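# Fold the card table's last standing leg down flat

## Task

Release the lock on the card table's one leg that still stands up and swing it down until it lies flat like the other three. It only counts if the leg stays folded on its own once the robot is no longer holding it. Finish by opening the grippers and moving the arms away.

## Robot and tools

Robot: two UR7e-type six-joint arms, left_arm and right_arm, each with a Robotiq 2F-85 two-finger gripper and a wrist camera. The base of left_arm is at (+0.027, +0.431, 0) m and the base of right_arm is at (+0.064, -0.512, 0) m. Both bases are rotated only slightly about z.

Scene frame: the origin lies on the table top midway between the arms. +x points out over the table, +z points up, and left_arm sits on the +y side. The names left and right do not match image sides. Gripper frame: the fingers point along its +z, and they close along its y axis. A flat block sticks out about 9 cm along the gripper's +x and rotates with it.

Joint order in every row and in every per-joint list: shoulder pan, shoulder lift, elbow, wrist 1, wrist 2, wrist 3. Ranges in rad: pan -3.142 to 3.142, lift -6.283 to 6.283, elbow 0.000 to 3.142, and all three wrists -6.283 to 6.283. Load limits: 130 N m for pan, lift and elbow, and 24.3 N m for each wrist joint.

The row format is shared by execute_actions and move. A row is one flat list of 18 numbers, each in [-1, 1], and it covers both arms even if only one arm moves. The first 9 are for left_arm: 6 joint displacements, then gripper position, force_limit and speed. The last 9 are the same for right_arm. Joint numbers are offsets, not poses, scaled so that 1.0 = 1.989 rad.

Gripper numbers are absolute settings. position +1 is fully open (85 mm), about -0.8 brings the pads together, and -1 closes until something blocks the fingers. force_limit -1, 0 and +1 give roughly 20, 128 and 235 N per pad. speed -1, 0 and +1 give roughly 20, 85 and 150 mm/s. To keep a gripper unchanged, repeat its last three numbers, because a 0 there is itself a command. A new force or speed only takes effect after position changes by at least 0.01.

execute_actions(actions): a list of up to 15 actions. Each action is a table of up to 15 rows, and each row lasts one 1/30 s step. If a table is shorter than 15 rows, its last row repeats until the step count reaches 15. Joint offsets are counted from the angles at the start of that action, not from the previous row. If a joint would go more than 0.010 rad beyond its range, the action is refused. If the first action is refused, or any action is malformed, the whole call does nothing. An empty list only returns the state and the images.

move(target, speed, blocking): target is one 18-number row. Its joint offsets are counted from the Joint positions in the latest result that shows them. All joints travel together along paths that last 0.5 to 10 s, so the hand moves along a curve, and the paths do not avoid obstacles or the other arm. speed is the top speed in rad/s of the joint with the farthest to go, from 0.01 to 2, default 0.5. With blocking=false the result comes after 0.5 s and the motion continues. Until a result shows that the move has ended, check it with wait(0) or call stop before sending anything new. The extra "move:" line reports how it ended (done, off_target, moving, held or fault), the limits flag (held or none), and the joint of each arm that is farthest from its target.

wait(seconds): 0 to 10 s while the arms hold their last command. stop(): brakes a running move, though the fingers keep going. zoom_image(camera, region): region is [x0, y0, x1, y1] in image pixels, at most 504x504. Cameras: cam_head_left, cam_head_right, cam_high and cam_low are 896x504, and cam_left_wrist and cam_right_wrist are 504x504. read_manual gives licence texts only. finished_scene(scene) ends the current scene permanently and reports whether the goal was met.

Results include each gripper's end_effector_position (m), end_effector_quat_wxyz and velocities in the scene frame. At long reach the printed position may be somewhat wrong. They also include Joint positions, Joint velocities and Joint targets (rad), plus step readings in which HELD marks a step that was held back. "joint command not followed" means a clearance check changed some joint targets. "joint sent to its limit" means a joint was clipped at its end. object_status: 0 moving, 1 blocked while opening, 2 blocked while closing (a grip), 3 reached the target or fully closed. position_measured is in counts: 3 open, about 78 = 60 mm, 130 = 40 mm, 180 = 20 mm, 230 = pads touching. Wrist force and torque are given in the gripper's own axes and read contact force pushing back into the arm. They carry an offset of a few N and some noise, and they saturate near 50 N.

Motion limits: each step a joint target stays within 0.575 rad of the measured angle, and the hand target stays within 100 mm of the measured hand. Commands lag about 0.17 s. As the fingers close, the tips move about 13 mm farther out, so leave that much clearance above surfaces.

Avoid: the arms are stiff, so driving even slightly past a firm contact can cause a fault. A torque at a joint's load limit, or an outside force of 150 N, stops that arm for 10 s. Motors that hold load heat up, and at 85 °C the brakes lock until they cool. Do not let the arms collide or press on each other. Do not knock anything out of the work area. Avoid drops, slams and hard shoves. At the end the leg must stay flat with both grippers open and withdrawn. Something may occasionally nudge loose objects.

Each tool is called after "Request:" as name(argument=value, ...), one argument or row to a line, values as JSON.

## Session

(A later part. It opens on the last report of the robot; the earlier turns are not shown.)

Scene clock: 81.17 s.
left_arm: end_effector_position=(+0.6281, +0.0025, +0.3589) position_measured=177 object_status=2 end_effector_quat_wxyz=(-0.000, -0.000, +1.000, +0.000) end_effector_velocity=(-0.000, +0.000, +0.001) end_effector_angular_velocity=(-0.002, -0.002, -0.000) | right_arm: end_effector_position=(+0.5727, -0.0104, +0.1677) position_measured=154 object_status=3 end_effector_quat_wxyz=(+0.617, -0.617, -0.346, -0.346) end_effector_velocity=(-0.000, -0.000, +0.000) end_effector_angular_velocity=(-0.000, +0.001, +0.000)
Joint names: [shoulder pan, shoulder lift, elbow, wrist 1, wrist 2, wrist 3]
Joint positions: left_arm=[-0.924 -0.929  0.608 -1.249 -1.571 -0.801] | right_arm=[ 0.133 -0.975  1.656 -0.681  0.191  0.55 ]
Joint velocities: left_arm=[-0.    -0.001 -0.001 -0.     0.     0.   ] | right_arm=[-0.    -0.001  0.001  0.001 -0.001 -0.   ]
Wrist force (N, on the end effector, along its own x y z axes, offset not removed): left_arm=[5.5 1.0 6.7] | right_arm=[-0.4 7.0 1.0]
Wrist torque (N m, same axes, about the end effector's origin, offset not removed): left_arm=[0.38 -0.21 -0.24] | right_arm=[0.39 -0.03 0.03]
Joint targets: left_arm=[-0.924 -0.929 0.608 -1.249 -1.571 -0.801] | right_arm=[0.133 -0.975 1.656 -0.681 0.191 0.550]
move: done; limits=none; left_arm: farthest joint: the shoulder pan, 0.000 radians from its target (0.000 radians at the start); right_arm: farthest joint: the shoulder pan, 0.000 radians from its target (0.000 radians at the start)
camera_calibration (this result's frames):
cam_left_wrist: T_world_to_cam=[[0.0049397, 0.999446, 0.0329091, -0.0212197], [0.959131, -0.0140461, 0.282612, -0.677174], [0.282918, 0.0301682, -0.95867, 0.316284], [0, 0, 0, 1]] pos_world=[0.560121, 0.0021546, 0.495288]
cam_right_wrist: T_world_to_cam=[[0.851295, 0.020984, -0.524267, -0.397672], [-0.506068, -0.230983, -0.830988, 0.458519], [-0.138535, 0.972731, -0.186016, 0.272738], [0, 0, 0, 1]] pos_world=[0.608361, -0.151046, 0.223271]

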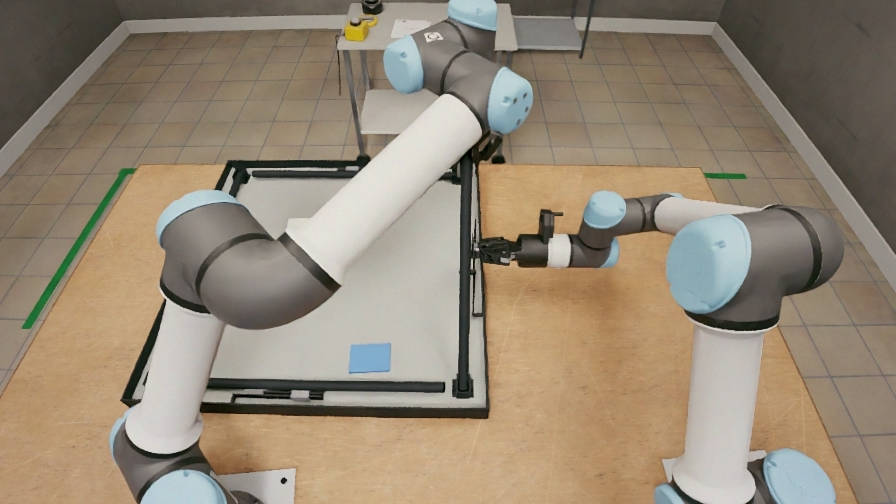

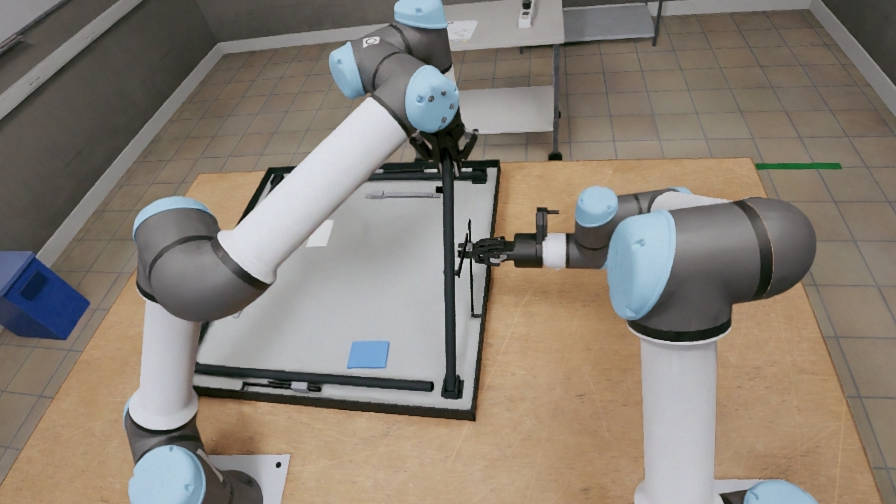

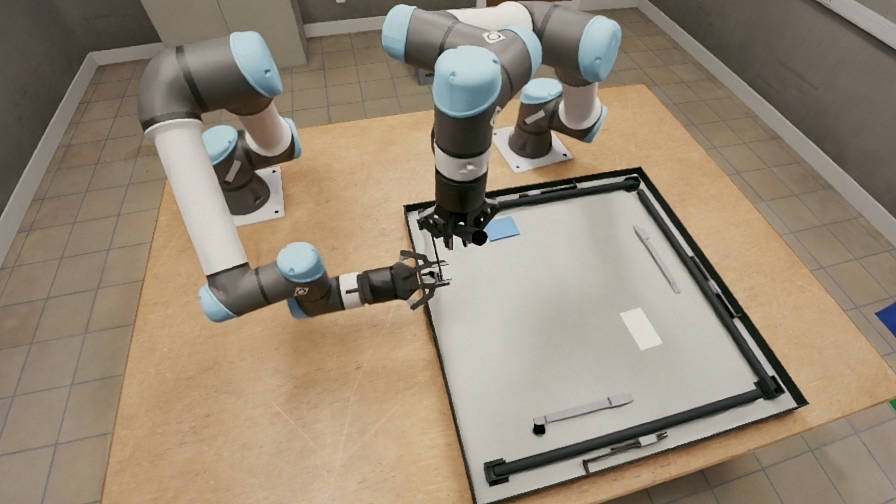

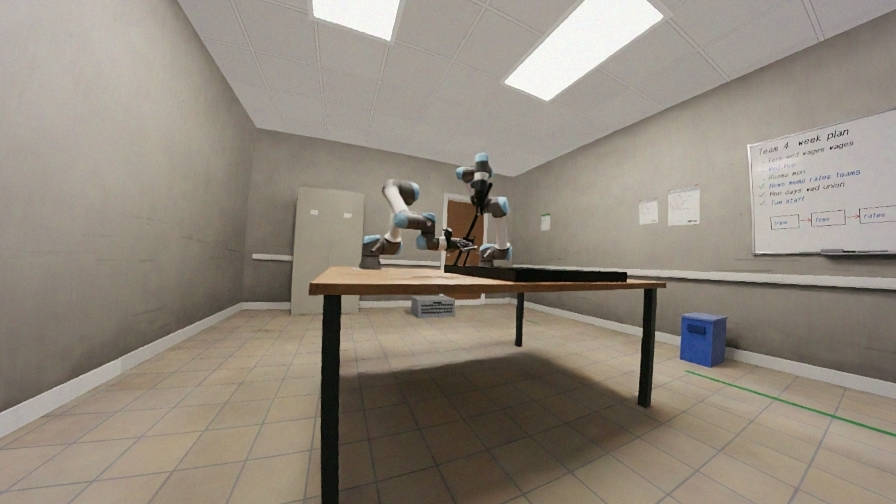

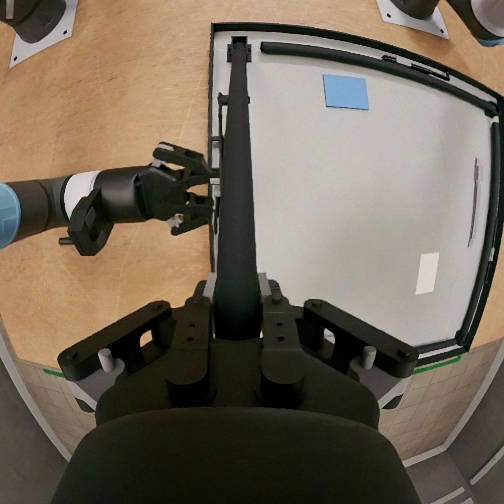

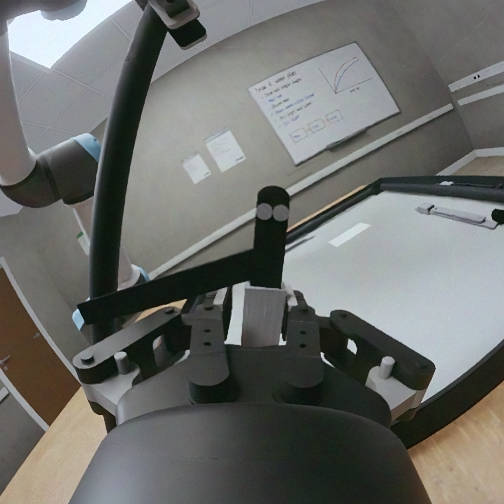

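Request:
execute_actions(
  actions=[
    [[0,0,0,0,0,0,-0.2,-0.9,0,0,0,0,0,0,0,-0.2,-0.6,0]],
    [[0,0.003,-0.012,0.009,0,0,-0.2,-0.9,0,0,0,0,0,0,0,-0.2,-0.6,0],[0,0.006,-0.024,0.018,0,0,-0.2,-0.9,0,0,0,0,0,0,0,-0.2,-0.6,0],[0,0.0098,-0.0367,0.0269,0,0,-0.2,-0.9,0,0,0,0,0,0,0,-0.2,-0.6,0]],
    [[0,0,0,0,0,0,-1,-0.9,0,0,0,0,0,0,0,-0.2,-0.6,0]],
  ],
)

Request:
move(
  target=[0,0,0,0,0,0,-1,-0.9,0,-0.15,-0.05,0.09,-0.04,-0.15,0,-0.1,-0.6,0],
  speed=0.3,
)

Request:
move(
  target=[0.035,0.0757,-0.005,-0.0707,0,0.035,-1,-0.9,0,0,0,0,0,0,0,-0.1,-0.6,0],
  speed=0.12,
)

Scene clock: 90.63 s.
left_arm: end_effector_position=(+0.6278, +0.0029, +0.3736) position_measured=177 object_status=2 end_effector_quat_wxyz=(-0.000, -0.000, +1.000, +0.000) end_effector_velocity=(-0.000, -0.000, -0.000) end_effector_angular_velocity=(-0.000, +0.001, +0.000) | right_arm: end_effector_position=(+0.5727, -0.0104, +0.1677) position_measured=154 object_status=3 end_effector_quat_wxyz=(+0.617, -0.617, -0.346, -0.346) end_effector_velocity=(-0.001, +0.000, -0.001) end_effector_angular_velocity=(-0.000, +0.002, +0.001)
Joint names: [shoulder pan, shoulder lift, elbow, wrist 1, wrist 2, wrist 3]
Joint positions: left_arm=[-0.924 -0.91   0.536 -1.196 -1.571 -0.801] | right_arm=[ 0.133 -0.975  1.656 -0.681  0.191  0.55 ]
Joint velocities: left_arm=[ 0.     0.    -0.     0.    -0.001 -0.   ] | right_arm=[ 0.001  0.001  0.001  0.    -0.     0.   ]
Wrist force (N, on the end effector, along its own x y z axes, offset not removed): left_arm=[-2.1 -10.1 -2.7] | right_arm=[-1.4 4.3 2.3]
Wrist torque (N m, same axes, about the end effector's origin, offset not removed): left_arm=[0.60 -0.24 -0.13] | right_arm=[0.25 0.06 0.05]
Joint targets: left_arm=[-0.924 -0.910 0.536 -1.196 -1.571 -0.801] | right_arm=[0.133 -0.975 1.656 -0.681 0.191 0.550]
Step readings (joint positions; steps 1 to 15: 1st action; 16 to 30: 2nd action; 31 to 45: 3rd action):
0: left_arm=[-0.924 -0.929 0.608 -1.249 -1.571 -0.801] | right_arm=[0.133 -0.975 1.656 -0.681 0.191 0.550]
1: left_arm=[-0.924 -0.929 0.608 -1.249 -1.571 -0.801] | right_arm=[0.133 -0.975 1.656 -0.681 0.191 0.550]
2: left_arm=[-0.924 -0.929 0.608 -1.249 -1.571 -0.801] | right_arm=[0.133 -0.975 1.656 -0.681 0.191 0.550]
4: left_arm=[-0.924 -0.929 0.608 -1.249 -1.571 -0.801] | right_arm=[0.133 -0.975 1.656 -0.681 0.191 0.550]
8: left_arm=[-0.924 -0.929 0.608 -1.249 -1.571 -0.801] | right_arm=[0.133 -0.975 1.656 -0.681 0.191 0.550]
15: left_arm=[-0.924 -0.929 0.608 -1.249 -1.571 -0.801] | right_arm=[0.133 -0.975 1.656 -0.681 0.191 0.550]
16: left_arm=[-0.924 -0.929 0.608 -1.249 -1.571 -0.801] | right_arm=[0.133 -0.975 1.656 -0.681 0.191 0.550]
17: left_arm=[-0.924 -0.929 0.606 -1.247 -1.571 -0.801] | right_arm=[0.133 -0.975 1.656 -0.681 0.191 0.550]
19: left_arm=[-0.924 -0.923 0.585 -1.231 -1.571 -0.801] | right_arm=[0.133 -0.975 1.656 -0.681 0.191 0.550]
23: left_arm=[-0.924 -0.912 0.544 -1.202 -1.571 -0.801] | right_arm=[0.133 -0.975 1.656 -0.681 0.191 0.550]
30: left_arm=[-0.924 -0.910 0.536 -1.196 -1.571 -0.801] | right_arm=[0.133 -0.975 1.656 -0.681 0.191 0.550]
31: left_arm=[-0.924 -0.910 0.535 -1.196 -1.571 -0.801] | right_arm=[0.133 -0.975 1.656 -0.681 0.191 0.550]
32: left_arm=[-0.924 -0.910 0.535 -1.196 -1.571 -0.801] | right_arm=[0.133 -0.975 1.656 -0.681 0.191 0.550]
34: left_arm=[-0.924 -0.910 0.535 -1.196 -1.571 -0.801] | right_arm=[0.133 -0.975 1.656 -0.681 0.191 0.550]
38: left_arm=[-0.924 -0.910 0.535 -1.196 -1.571 -0.801] | right_arm=[0.133 -0.975 1.656 -0.681 0.191 0.550]
45: Joint positions above
camera_calibration (this result's frames):
cam_left_wrist: T_world_to_cam=[[0.00490628, 0.999449, 0.0328314, -0.0220568], [0.959131, -0.0139921, 0.282615, -0.680942], [0.282919, 0.0301031, -0.958671, 0.330418], [0, 0, 0, 1]] pos_world=[0.55974, 0.0025702, 0.509931]
cam_right_wrist: T_world_to_cam=[[0.851281, 0.0209815, -0.52429, -0.397658], [-0.50609, -0.230988, -0.830974, 0.458526], [-0.13854, 0.97273, -0.186017, 0.272741], [0, 0, 0, 1]] pos_world=[0.60836, -0.151046, 0.22327]

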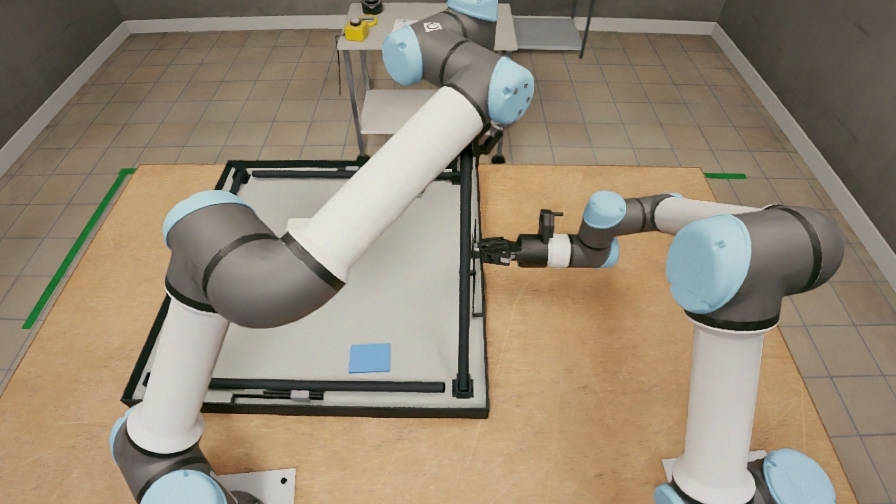

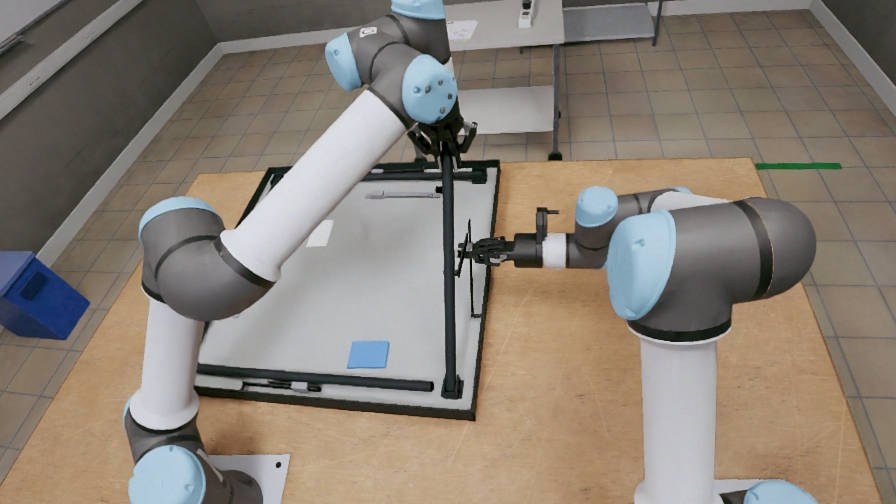

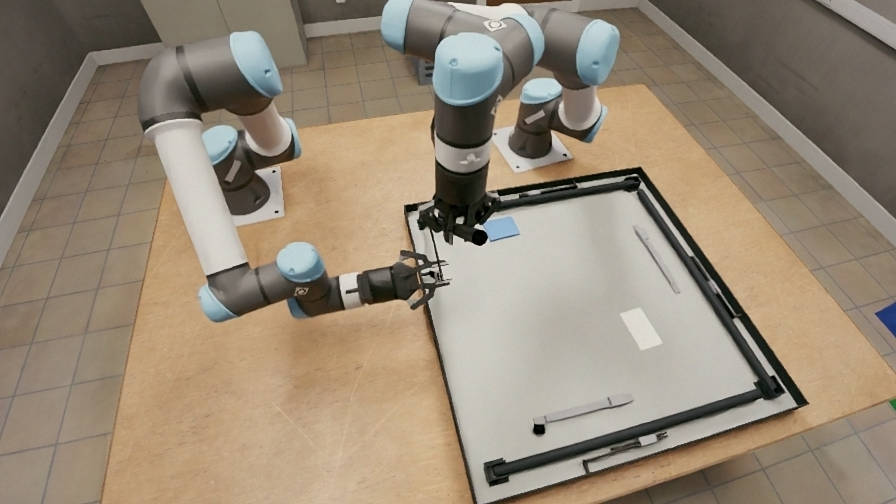

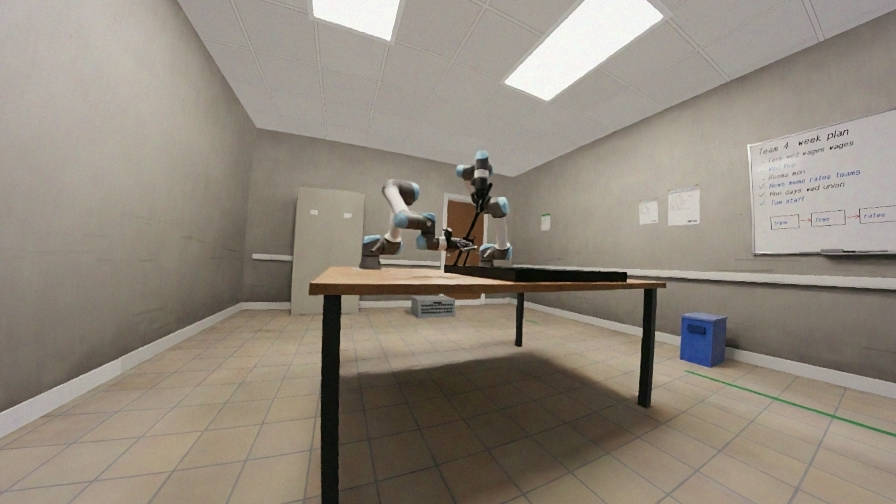

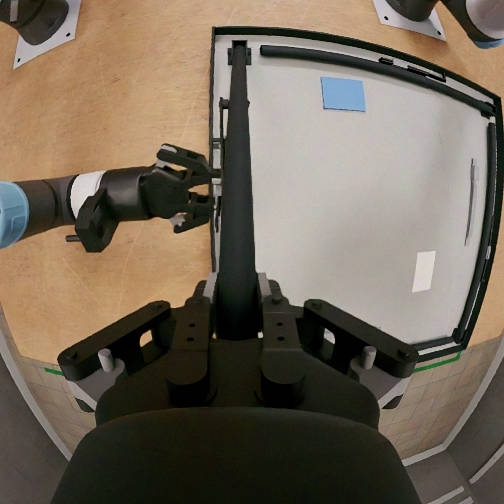

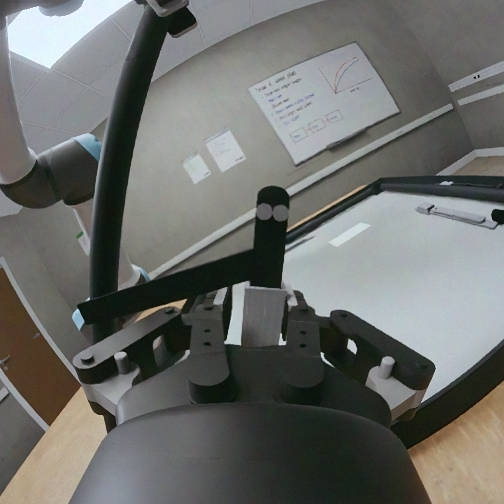

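Scene clock: 92.13 s.
left_arm: end_effector_position=(+0.6278, +0.0029, +0.3736) position_measured=177 object_status=2 end_effector_quat_wxyz=(-0.000, -0.000, +1.000, +0.000) end_effector_velocity=(+0.000, +0.000, -0.001) end_effector_angular_velocity=(+0.002, +0.000, +0.000) | right_arm: end_effector_position=(+0.5626, -0.1639, +0.1662) position_measured=141 object_status=3 end_effector_quat_wxyz=(+0.617, -0.617, -0.346, -0.346) end_effector_velocity=(-0.000, -0.001, -0.001) end_effector_angular_velocity=(+0.000, +0.001, -0.001)
Joint names: [shoulder pan, shoulder lift, elbow, wrist 1, wrist 2, wrist 3]
Joint positions: left_arm=[-0.924 -0.91   0.536 -1.196 -1.571 -0.801] | right_arm=[-0.165 -1.074  1.835 -0.761 -0.108  0.55 ]
Joint velocities: left_arm=[-0.     0.     0.001  0.001  0.001 -0.   ] | right_arm=[-0.002  0.     0.002 -0.001 -0.001 -0.   ]
Wrist force (N, on the end effector, along its own x y z axes, offset not removed): left_arm=[-4.2 -13.2 -4.2] | right_arm=[-0.4 0.7 -0.1]
Wrist torque (N m, same axes, about the end effector's origin, offset not removed): left_arm=[0.05 0.07 0.01] | right_arm=[0.06 0.09 -0.06]
Joint targets: left_arm=[-0.924 -0.910 0.536 -1.196 -1.571 -0.801] | right_arm=[-0.165 -1.075 1.835 -0.761 -0.108 0.550]
move: done; limits=none; left_arm: farthest joint: the shoulder pan, 0.000 radians from its target (0.000 radians at the start); right_arm: farthest joint: the shoulder pan, 0.000 radians from its target (0.299 radians at the start)
camera_calibration (this result's frames):
cam_left_wrist: T_world_to_cam=[[0.00490519, 0.999448, 0.032845, -0.0220632], [0.959122, -0.0139959, 0.282645, -0.680956], [0.282949, 0.0301159, -0.958662, 0.330388], [0, 0, 0, 1]] pos_world=[0.559745, 0.00257052, 0.509925]
cam_right_wrist: T_world_to_cam=[[0.851284, 0.0209223, -0.524288, -0.386642], [-0.506078, -0.231135, -0.83094, 0.416621], [-0.138566, 0.972697, -0.186173, 0.420429], [0, 0, 0, 1]] pos_world=[0.598242, -0.304565, 0.221748]

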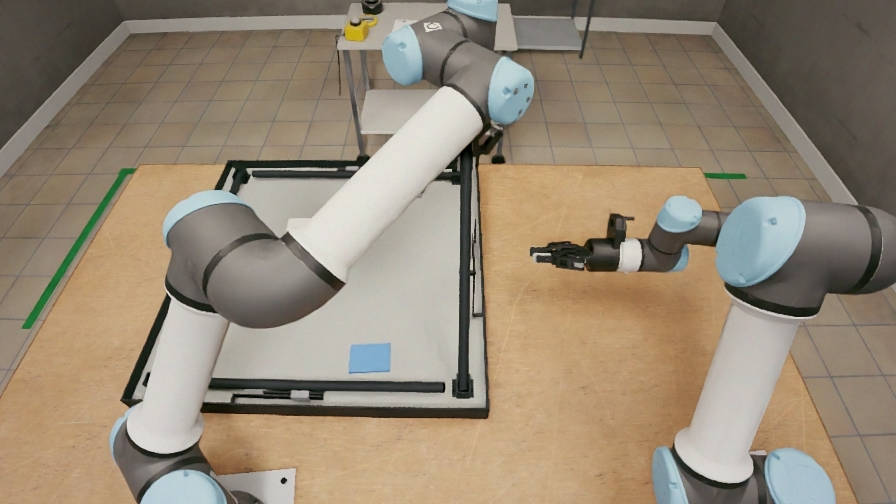

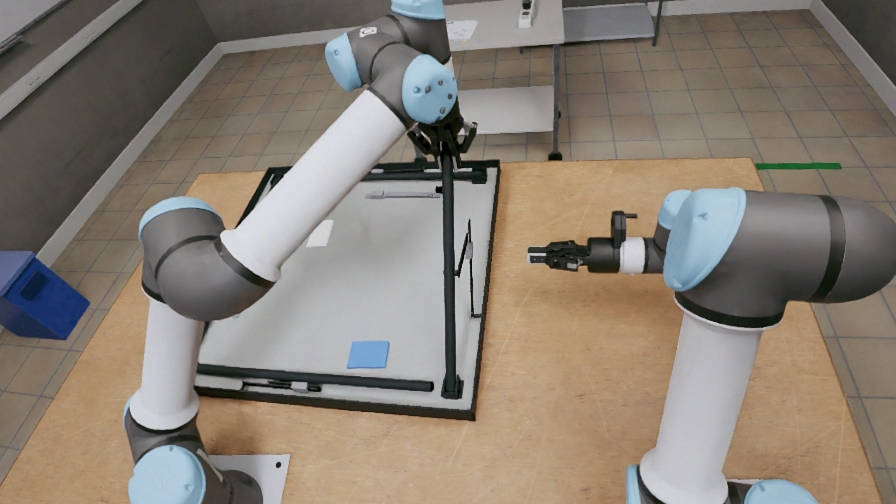

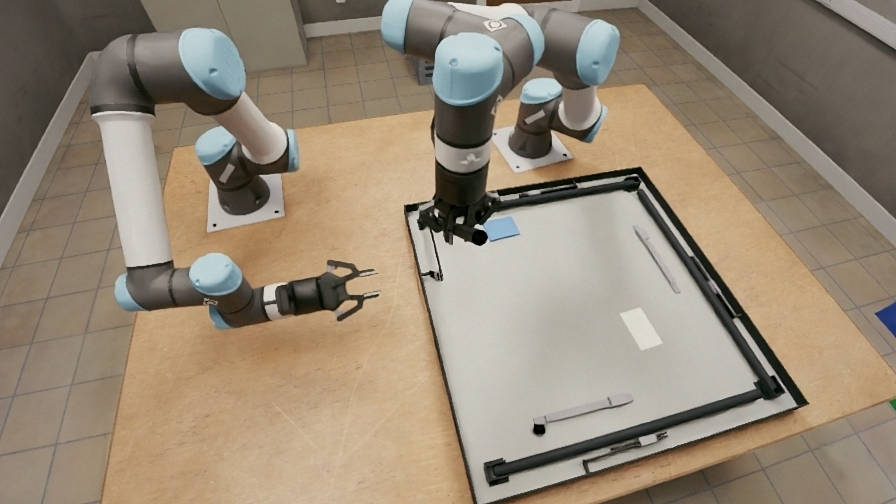

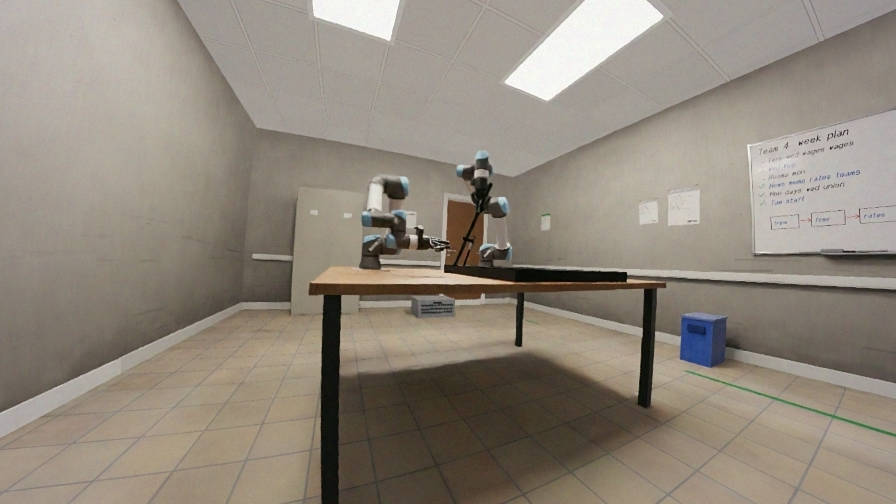

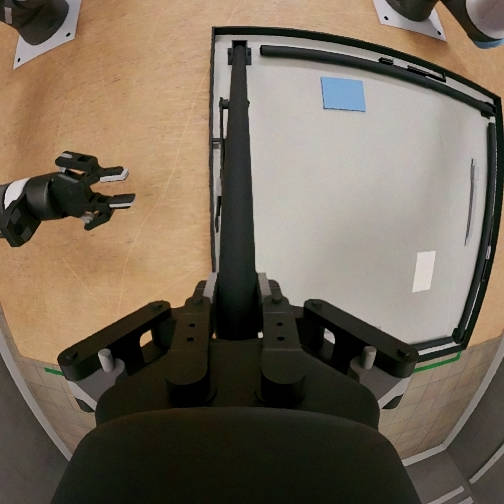

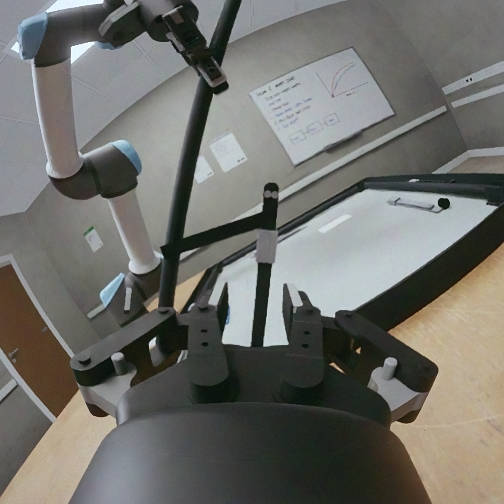

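Scene clock: 93.80 s.
left_arm: end_effector_position=(+0.7035, +0.0031, +0.2781) position_measured=177 object_status=2 end_effector_quat_wxyz=(-0.000, -0.000, +1.000, +0.000) end_effector_velocity=(+0.001, +0.001, -0.002) end_effector_angular_velocity=(+0.004, -0.000, -0.000) | right_arm: end_effector_position=(+0.5626, -0.1639, +0.1662) position_measured=141 object_status=3 end_effector_quat_wxyz=(+0.617, -0.617, -0.346, -0.346) end_effector_velocity=(+0.000, -0.000, -0.001) end_effector_angular_velocity=(+0.000, +0.000, -0.001)
Joint names: [shoulder pan, shoulder lift, elbow, wrist 1, wrist 2, wrist 3]
Joint positions: left_arm=[-0.855 -0.759  0.526 -1.336 -1.571 -0.731] | right_arm=[-0.165 -1.074  1.835 -0.761 -0.108  0.55 ]
Joint velocities: left_arm=[ 0.     0.001  0.001 -0.     0.003  0.001] | right_arm=[-0.     0.001  0.001 -0.001  0.001 -0.   ]
Wrist force (N, on the end effector, along its own x y z axes, offset not removed): left_arm=[5.4 -11.1 4.5] | right_arm=[0.5 1.3 0.4]
Wrist torque (N m, same axes, about the end effector's origin, offset not removed): left_arm=[-0.03 0.19 0.14] | right_arm=[0.20 -0.05 -0.05]
Joint targets: left_arm=[-0.855 -0.759 0.526 -1.337 -1.571 -0.731] | right_arm=[-0.165 -1.074 1.835 -0.761 -0.108 0.550]
move: done; limits=none; left_arm: farthest joint: the shoulder pan, 0.000 radians from its target (0.070 radians at the start); right_arm: farthest joint: the shoulder pan, 0.000 radians from its target (0.000 radians at the start)
camera_calibration (this result's frames):
cam_left_wrist: T_world_to_cam=[[0.00492333, 0.99945, 0.0327884, -0.0194432], [0.959138, -0.0139956, 0.282592, -0.726664], [0.282896, 0.0300573, -0.95868, 0.217515], [0, 0, 0, 1]] pos_world=[0.635532, 0.00272449, 0.414514]
cam_right_wrist: T_world_to_cam=[[0.851284, 0.0209181, -0.524288, -0.38664], [-0.506079, -0.231132, -0.83094, 0.416615], [-0.138562, 0.972697, -0.186173, 0.420447], [0, 0, 0, 1]] pos_world=[0.598238, -0.304587, 0.221748]

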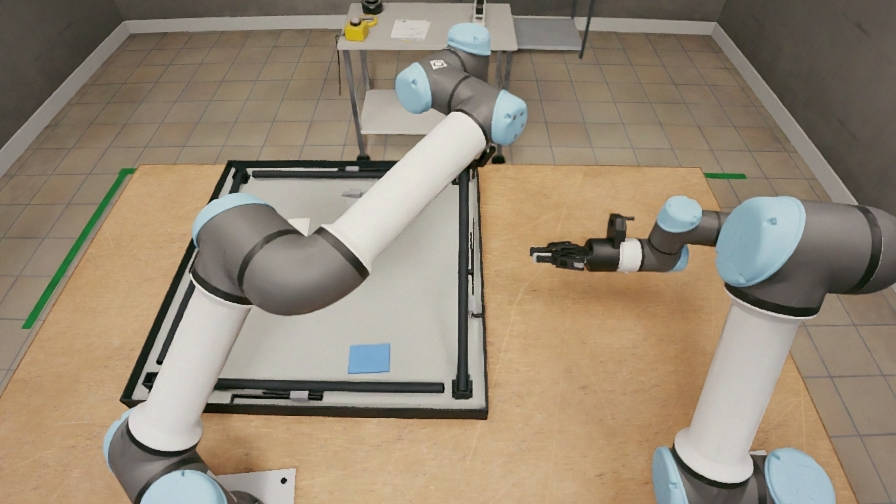

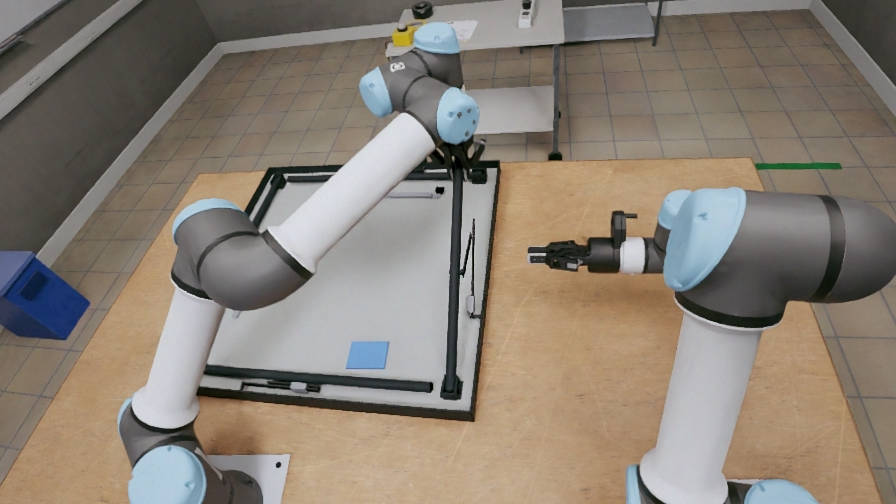

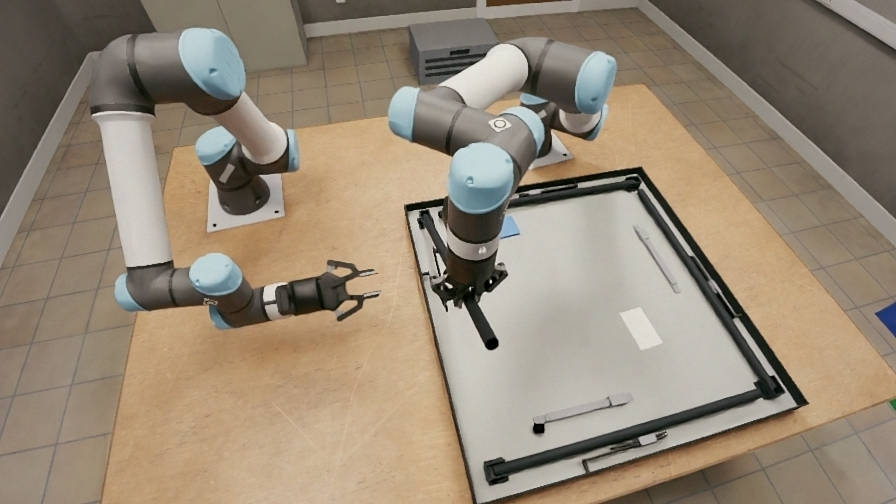

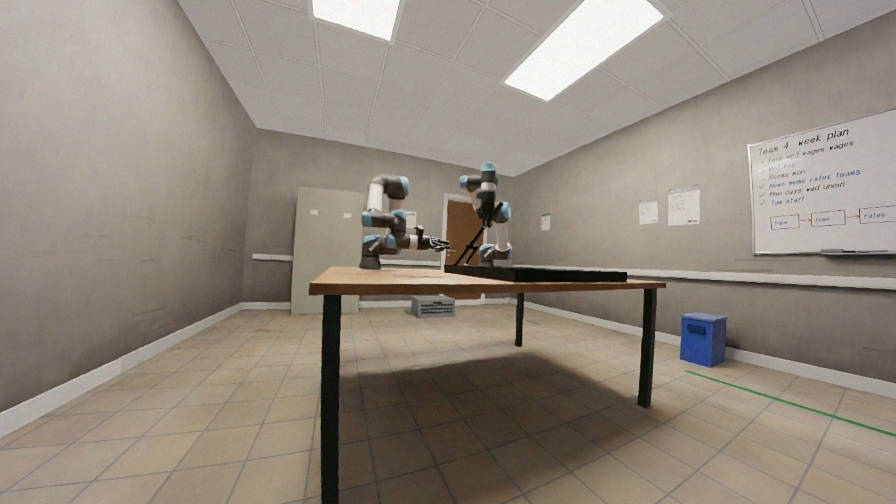

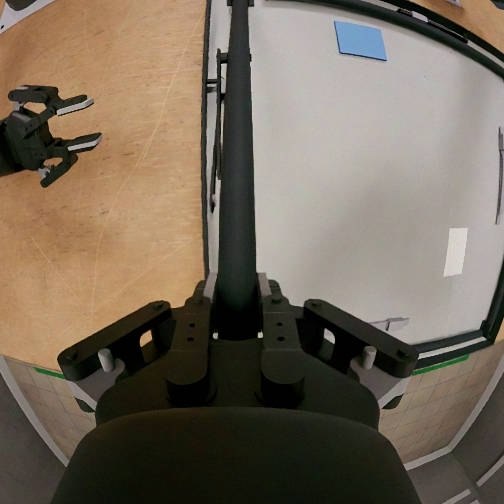

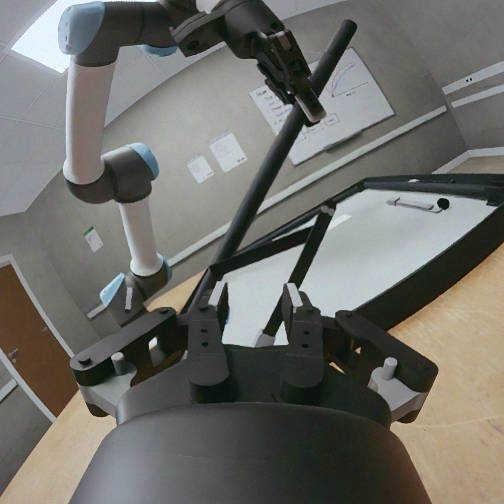

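Request:
move(
  target=[0.018,0.0563,0.0372,-0.094,0,0.019,-1,-0.9,0,0,0,0,0,0,0,-0.1,-0.6,0],
  speed=0.18,
)

Request:
move(
  target=[0.006,0.0387,0.0608,-0.0995,0,0.0065,-1,-0.9,0,0,0,0,0,0,0,-0.1,-0.6,0],
  speed=0.18,
)

Scene clock: 97.87 s.
left_arm: end_effector_position=(+0.7500, +0.0010, +0.1700) position_measured=177 object_status=2 end_effector_quat_wxyz=(+0.000, +0.001, +1.000, -0.000) end_effector_velocity=(+0.002, +0.001, +0.001) end_effector_angular_velocity=(-0.001, -0.005, +0.001) | right_arm: end_effector_position=(+0.5626, -0.1639, +0.1662) position_measured=141 object_status=3 end_effector_quat_wxyz=(+0.617, -0.617, -0.346, -0.346) end_effector_velocity=(-0.000, -0.000, -0.000) end_effector_angular_velocity=(+0.000, +0.001, -0.001)
Joint names: [shoulder pan, shoulder lift, elbow, wrist 1, wrist 2, wrist 3]
Joint positions: left_arm=[-0.819 -0.648  0.6   -1.523 -1.571 -0.694] | right_arm=[-0.165 -1.074  1.835 -0.761 -0.108  0.55 ]
Joint velocities: left_arm=[ 0.001  0.    -0.001 -0.004  0.003  0.   ] | right_arm=[-0.001  0.     0.001 -0.     0.     0.   ]
Wrist force (N, on the end effector, along its own x y z axes, offset not removed): left_arm=[6.7 -7.3 4.9] | right_arm=[-2.2 1.3 0.4]
Wrist torque (N m, same axes, about the end effector's origin, offset not removed): left_arm=[0.08 0.24 0.03] | right_arm=[0.09 0.35 0.03]
Joint targets: left_arm=[-0.819 -0.648 0.600 -1.523 -1.571 -0.694] | right_arm=[-0.165 -1.074 1.835 -0.761 -0.108 0.550]
move: done; limits=none; left_arm: farthest joint: the shoulder lift, 0.001 radians from its target (0.112 radians at the start); right_arm: farthest joint: the shoulder pan, 0.000 radians from its target (0.000 radians at the start)
camera_calibration (this result's frames):
cam_left_wrist: T_world_to_cam=[[0.00694062, 0.999465, 0.0319544, -0.0154594], [0.958906, -0.0157161, 0.283288, -0.740654], [0.283639, 0.0286751, -0.958502, 0.100117], [0, 0, 0, 1]] pos_world=[0.681928, 0.000940041, 0.306275]
cam_right_wrist: T_world_to_cam=[[0.851291, 0.0209215, -0.524276, -0.386645], [-0.506066, -0.231136, -0.830947, 0.416621], [-0.138564, 0.972696, -0.186176, 0.42043], [0, 0, 0, 1]] pos_world=[0.598242, -0.304565, 0.221755]

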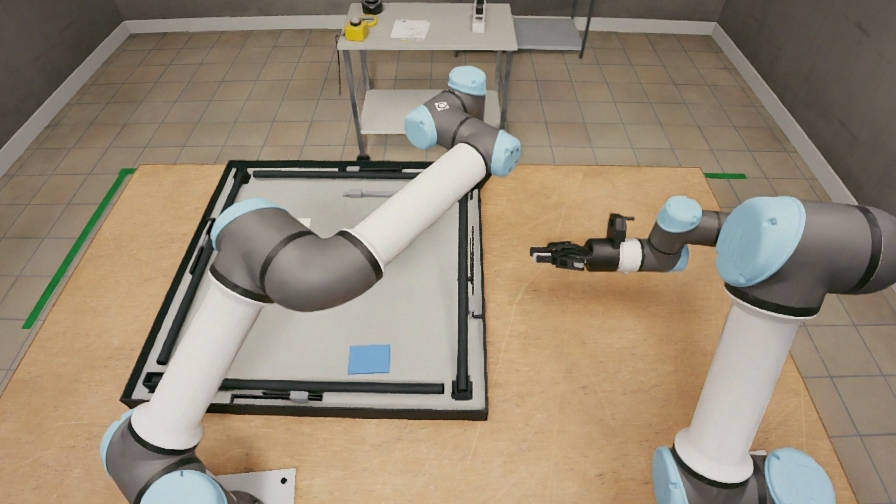

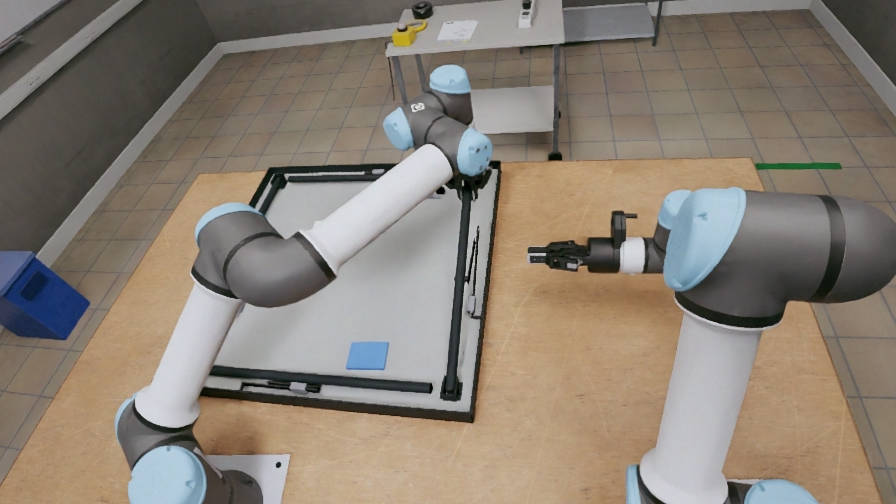

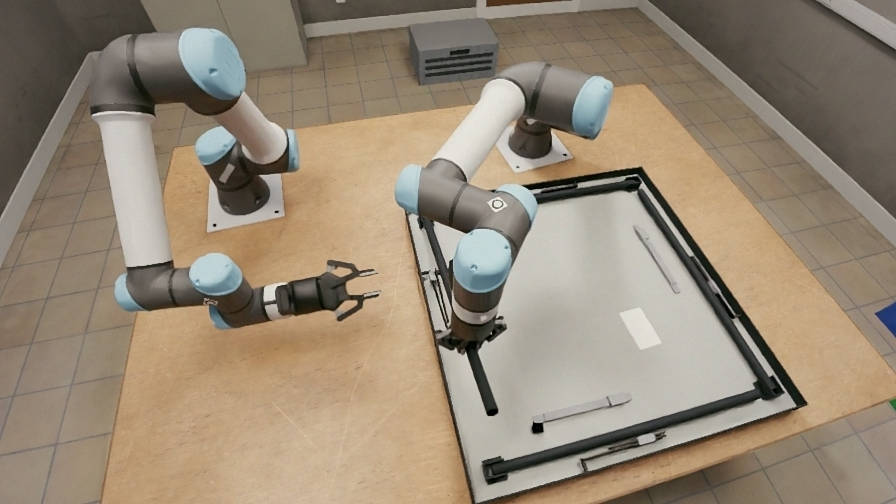

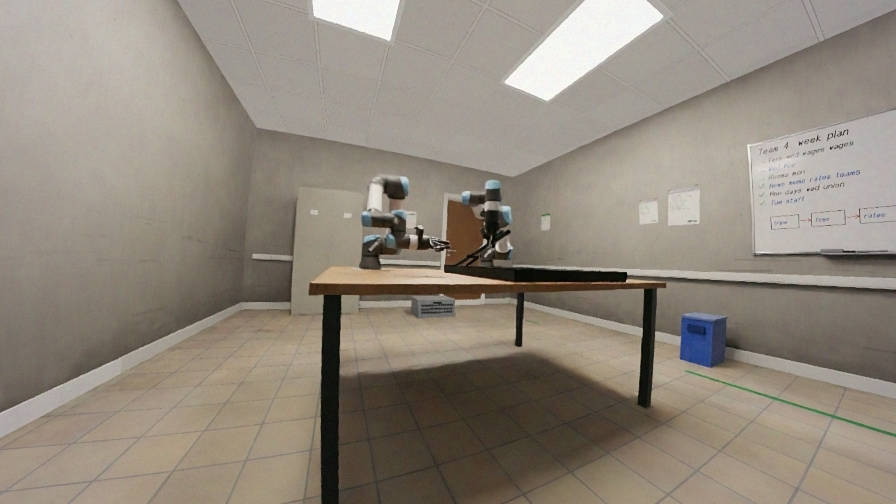

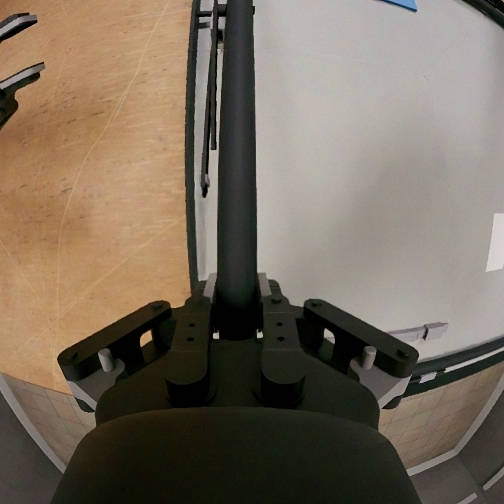

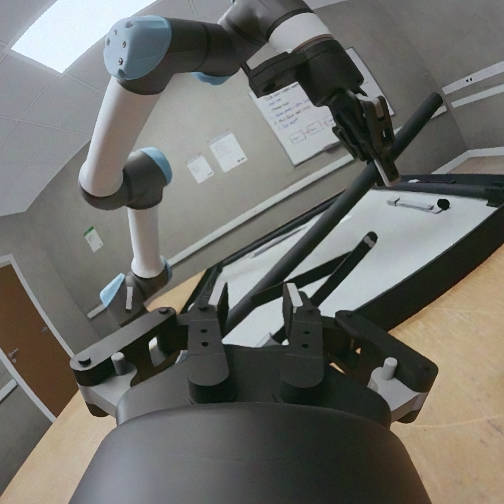

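Scene clock: 99.43 s.
left_arm: end_effector_position=(+0.7665, +0.0003, +0.0658) position_measured=177 object_status=2 end_effector_quat_wxyz=(-0.000, +0.001, +1.000, -0.000) end_effector_velocity=(+0.000, +0.000, -0.001) end_effector_angular_velocity=(-0.000, +0.000, +0.000) | right_arm: end_effector_position=(+0.5626, -0.1639, +0.1662) position_measured=141 object_status=3 end_effector_quat_wxyz=(+0.617, -0.617, -0.346, -0.346) end_effector_velocity=(+0.000, +0.000, -0.000) end_effector_angular_velocity=(-0.000, +0.000, +0.001)
Joint names: [shoulder pan, shoulder lift, elbow, wrist 1, wrist 2, wrist 3]
Joint positions: left_arm=[-0.807 -0.571  0.72  -1.721 -1.571 -0.681] | right_arm=[-0.165 -1.074  1.835 -0.761 -0.108  0.55 ]
Joint velocities: left_arm=[ 0.     0.001  0.    -0.001 -0.     0.   ] | right_arm=[ 0.     0.001 -0.001 -0.    -0.     0.   ]
Wrist force (N, on the end effector, along its own x y z axes, offset not removed): left_arm=[-0.8 -18.2 2.8] | right_arm=[-0.1 1.5 -0.9]
Wrist torque (N m, same axes, about the end effector's origin, offset not removed): left_arm=[-0.12 0.25 0.12] | right_arm=[0.17 -0.01 0.03]
Joint targets: left_arm=[-0.807 -0.571 0.721 -1.721 -1.571 -0.681] | right_arm=[-0.165 -1.074 1.835 -0.761 -0.108 0.550]
move: done; limits=none; left_arm: farthest joint: the shoulder pan, 0.000 radians from its target (0.012 radians at the start); right_arm: farthest joint: the shoulder pan, 0.000 radians from its target (0.000 radians at the start)
camera_calibration (this result's frames):
cam_left_wrist: T_world_to_cam=[[0.00801247, 0.999465, 0.0317172, -0.0122669], [0.958945, -0.0166717, 0.283103, -0.726936], [0.28348, 0.0281467, -0.958565, -0.00421618], [0, 0, 0, 1]] pos_world=[0.698385, 0.000259811, 0.202145]
cam_right_wrist: T_world_to_cam=[[0.851291, 0.0209216, -0.524276, -0.386645], [-0.506066, -0.231136, -0.830947, 0.416621], [-0.138564, 0.972696, -0.186176, 0.42043], [0, 0, 0, 1]] pos_world=[0.598242, -0.304565, 0.221755]

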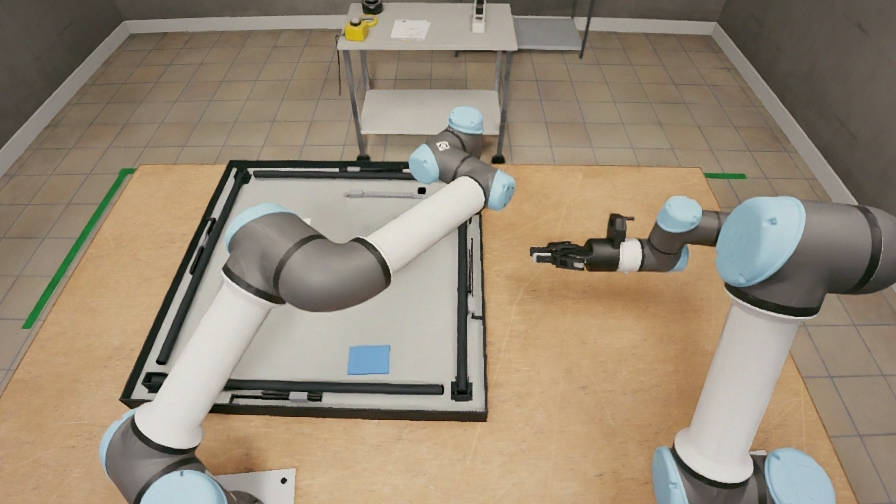

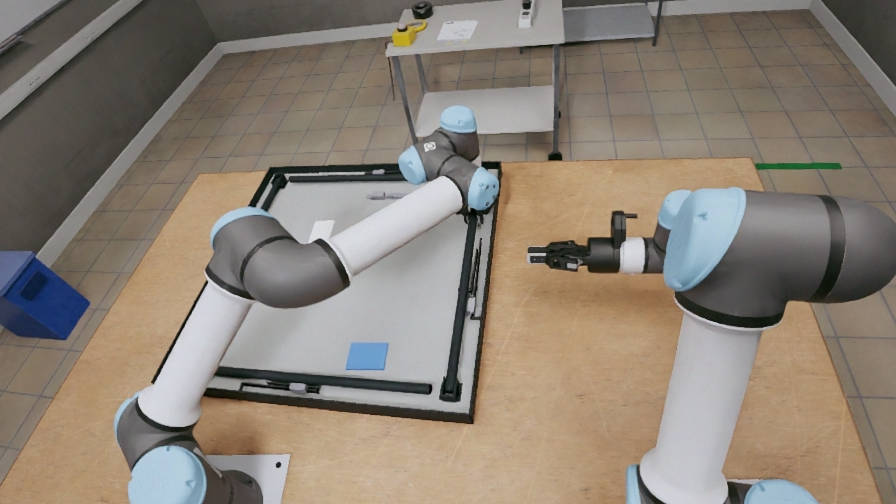

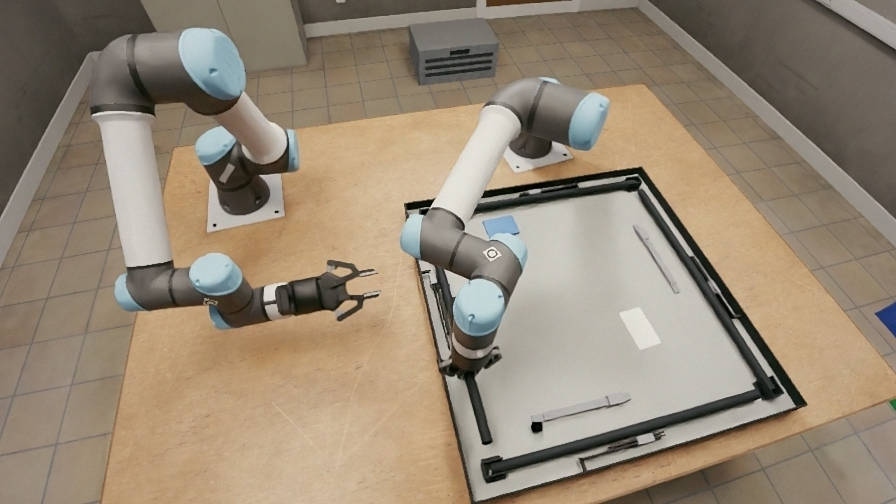

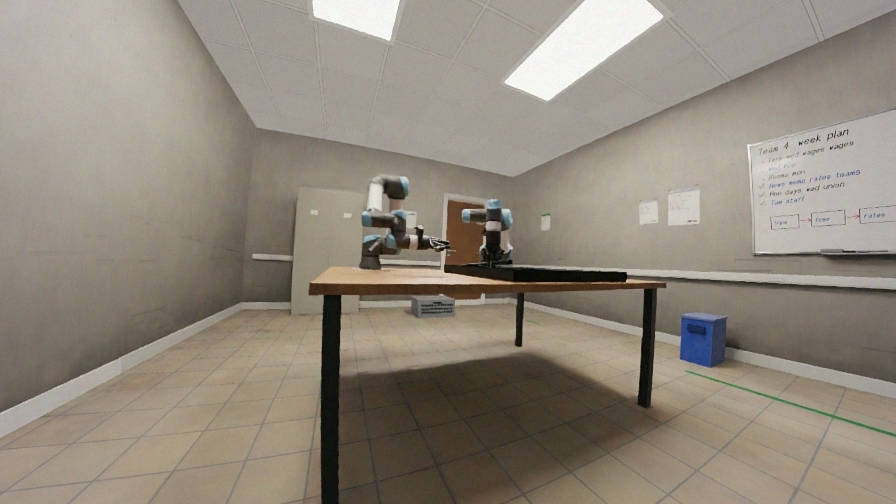

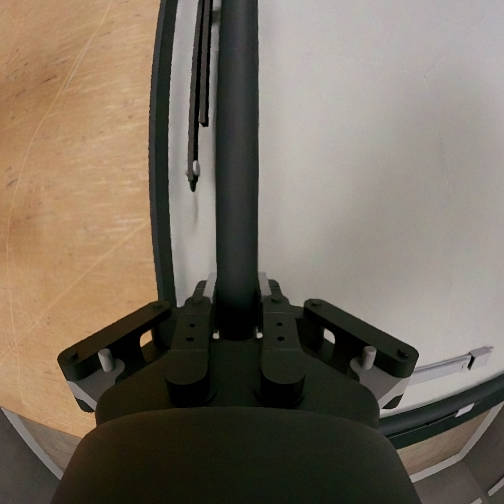

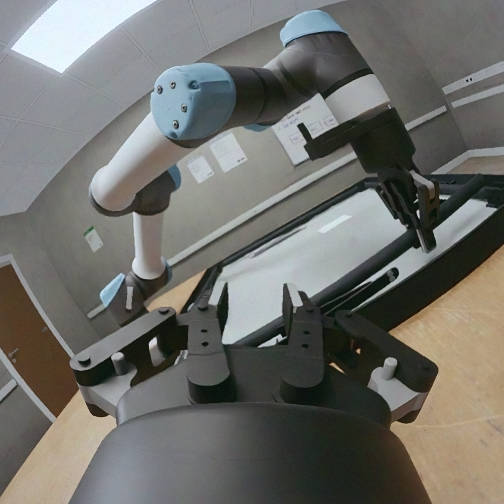

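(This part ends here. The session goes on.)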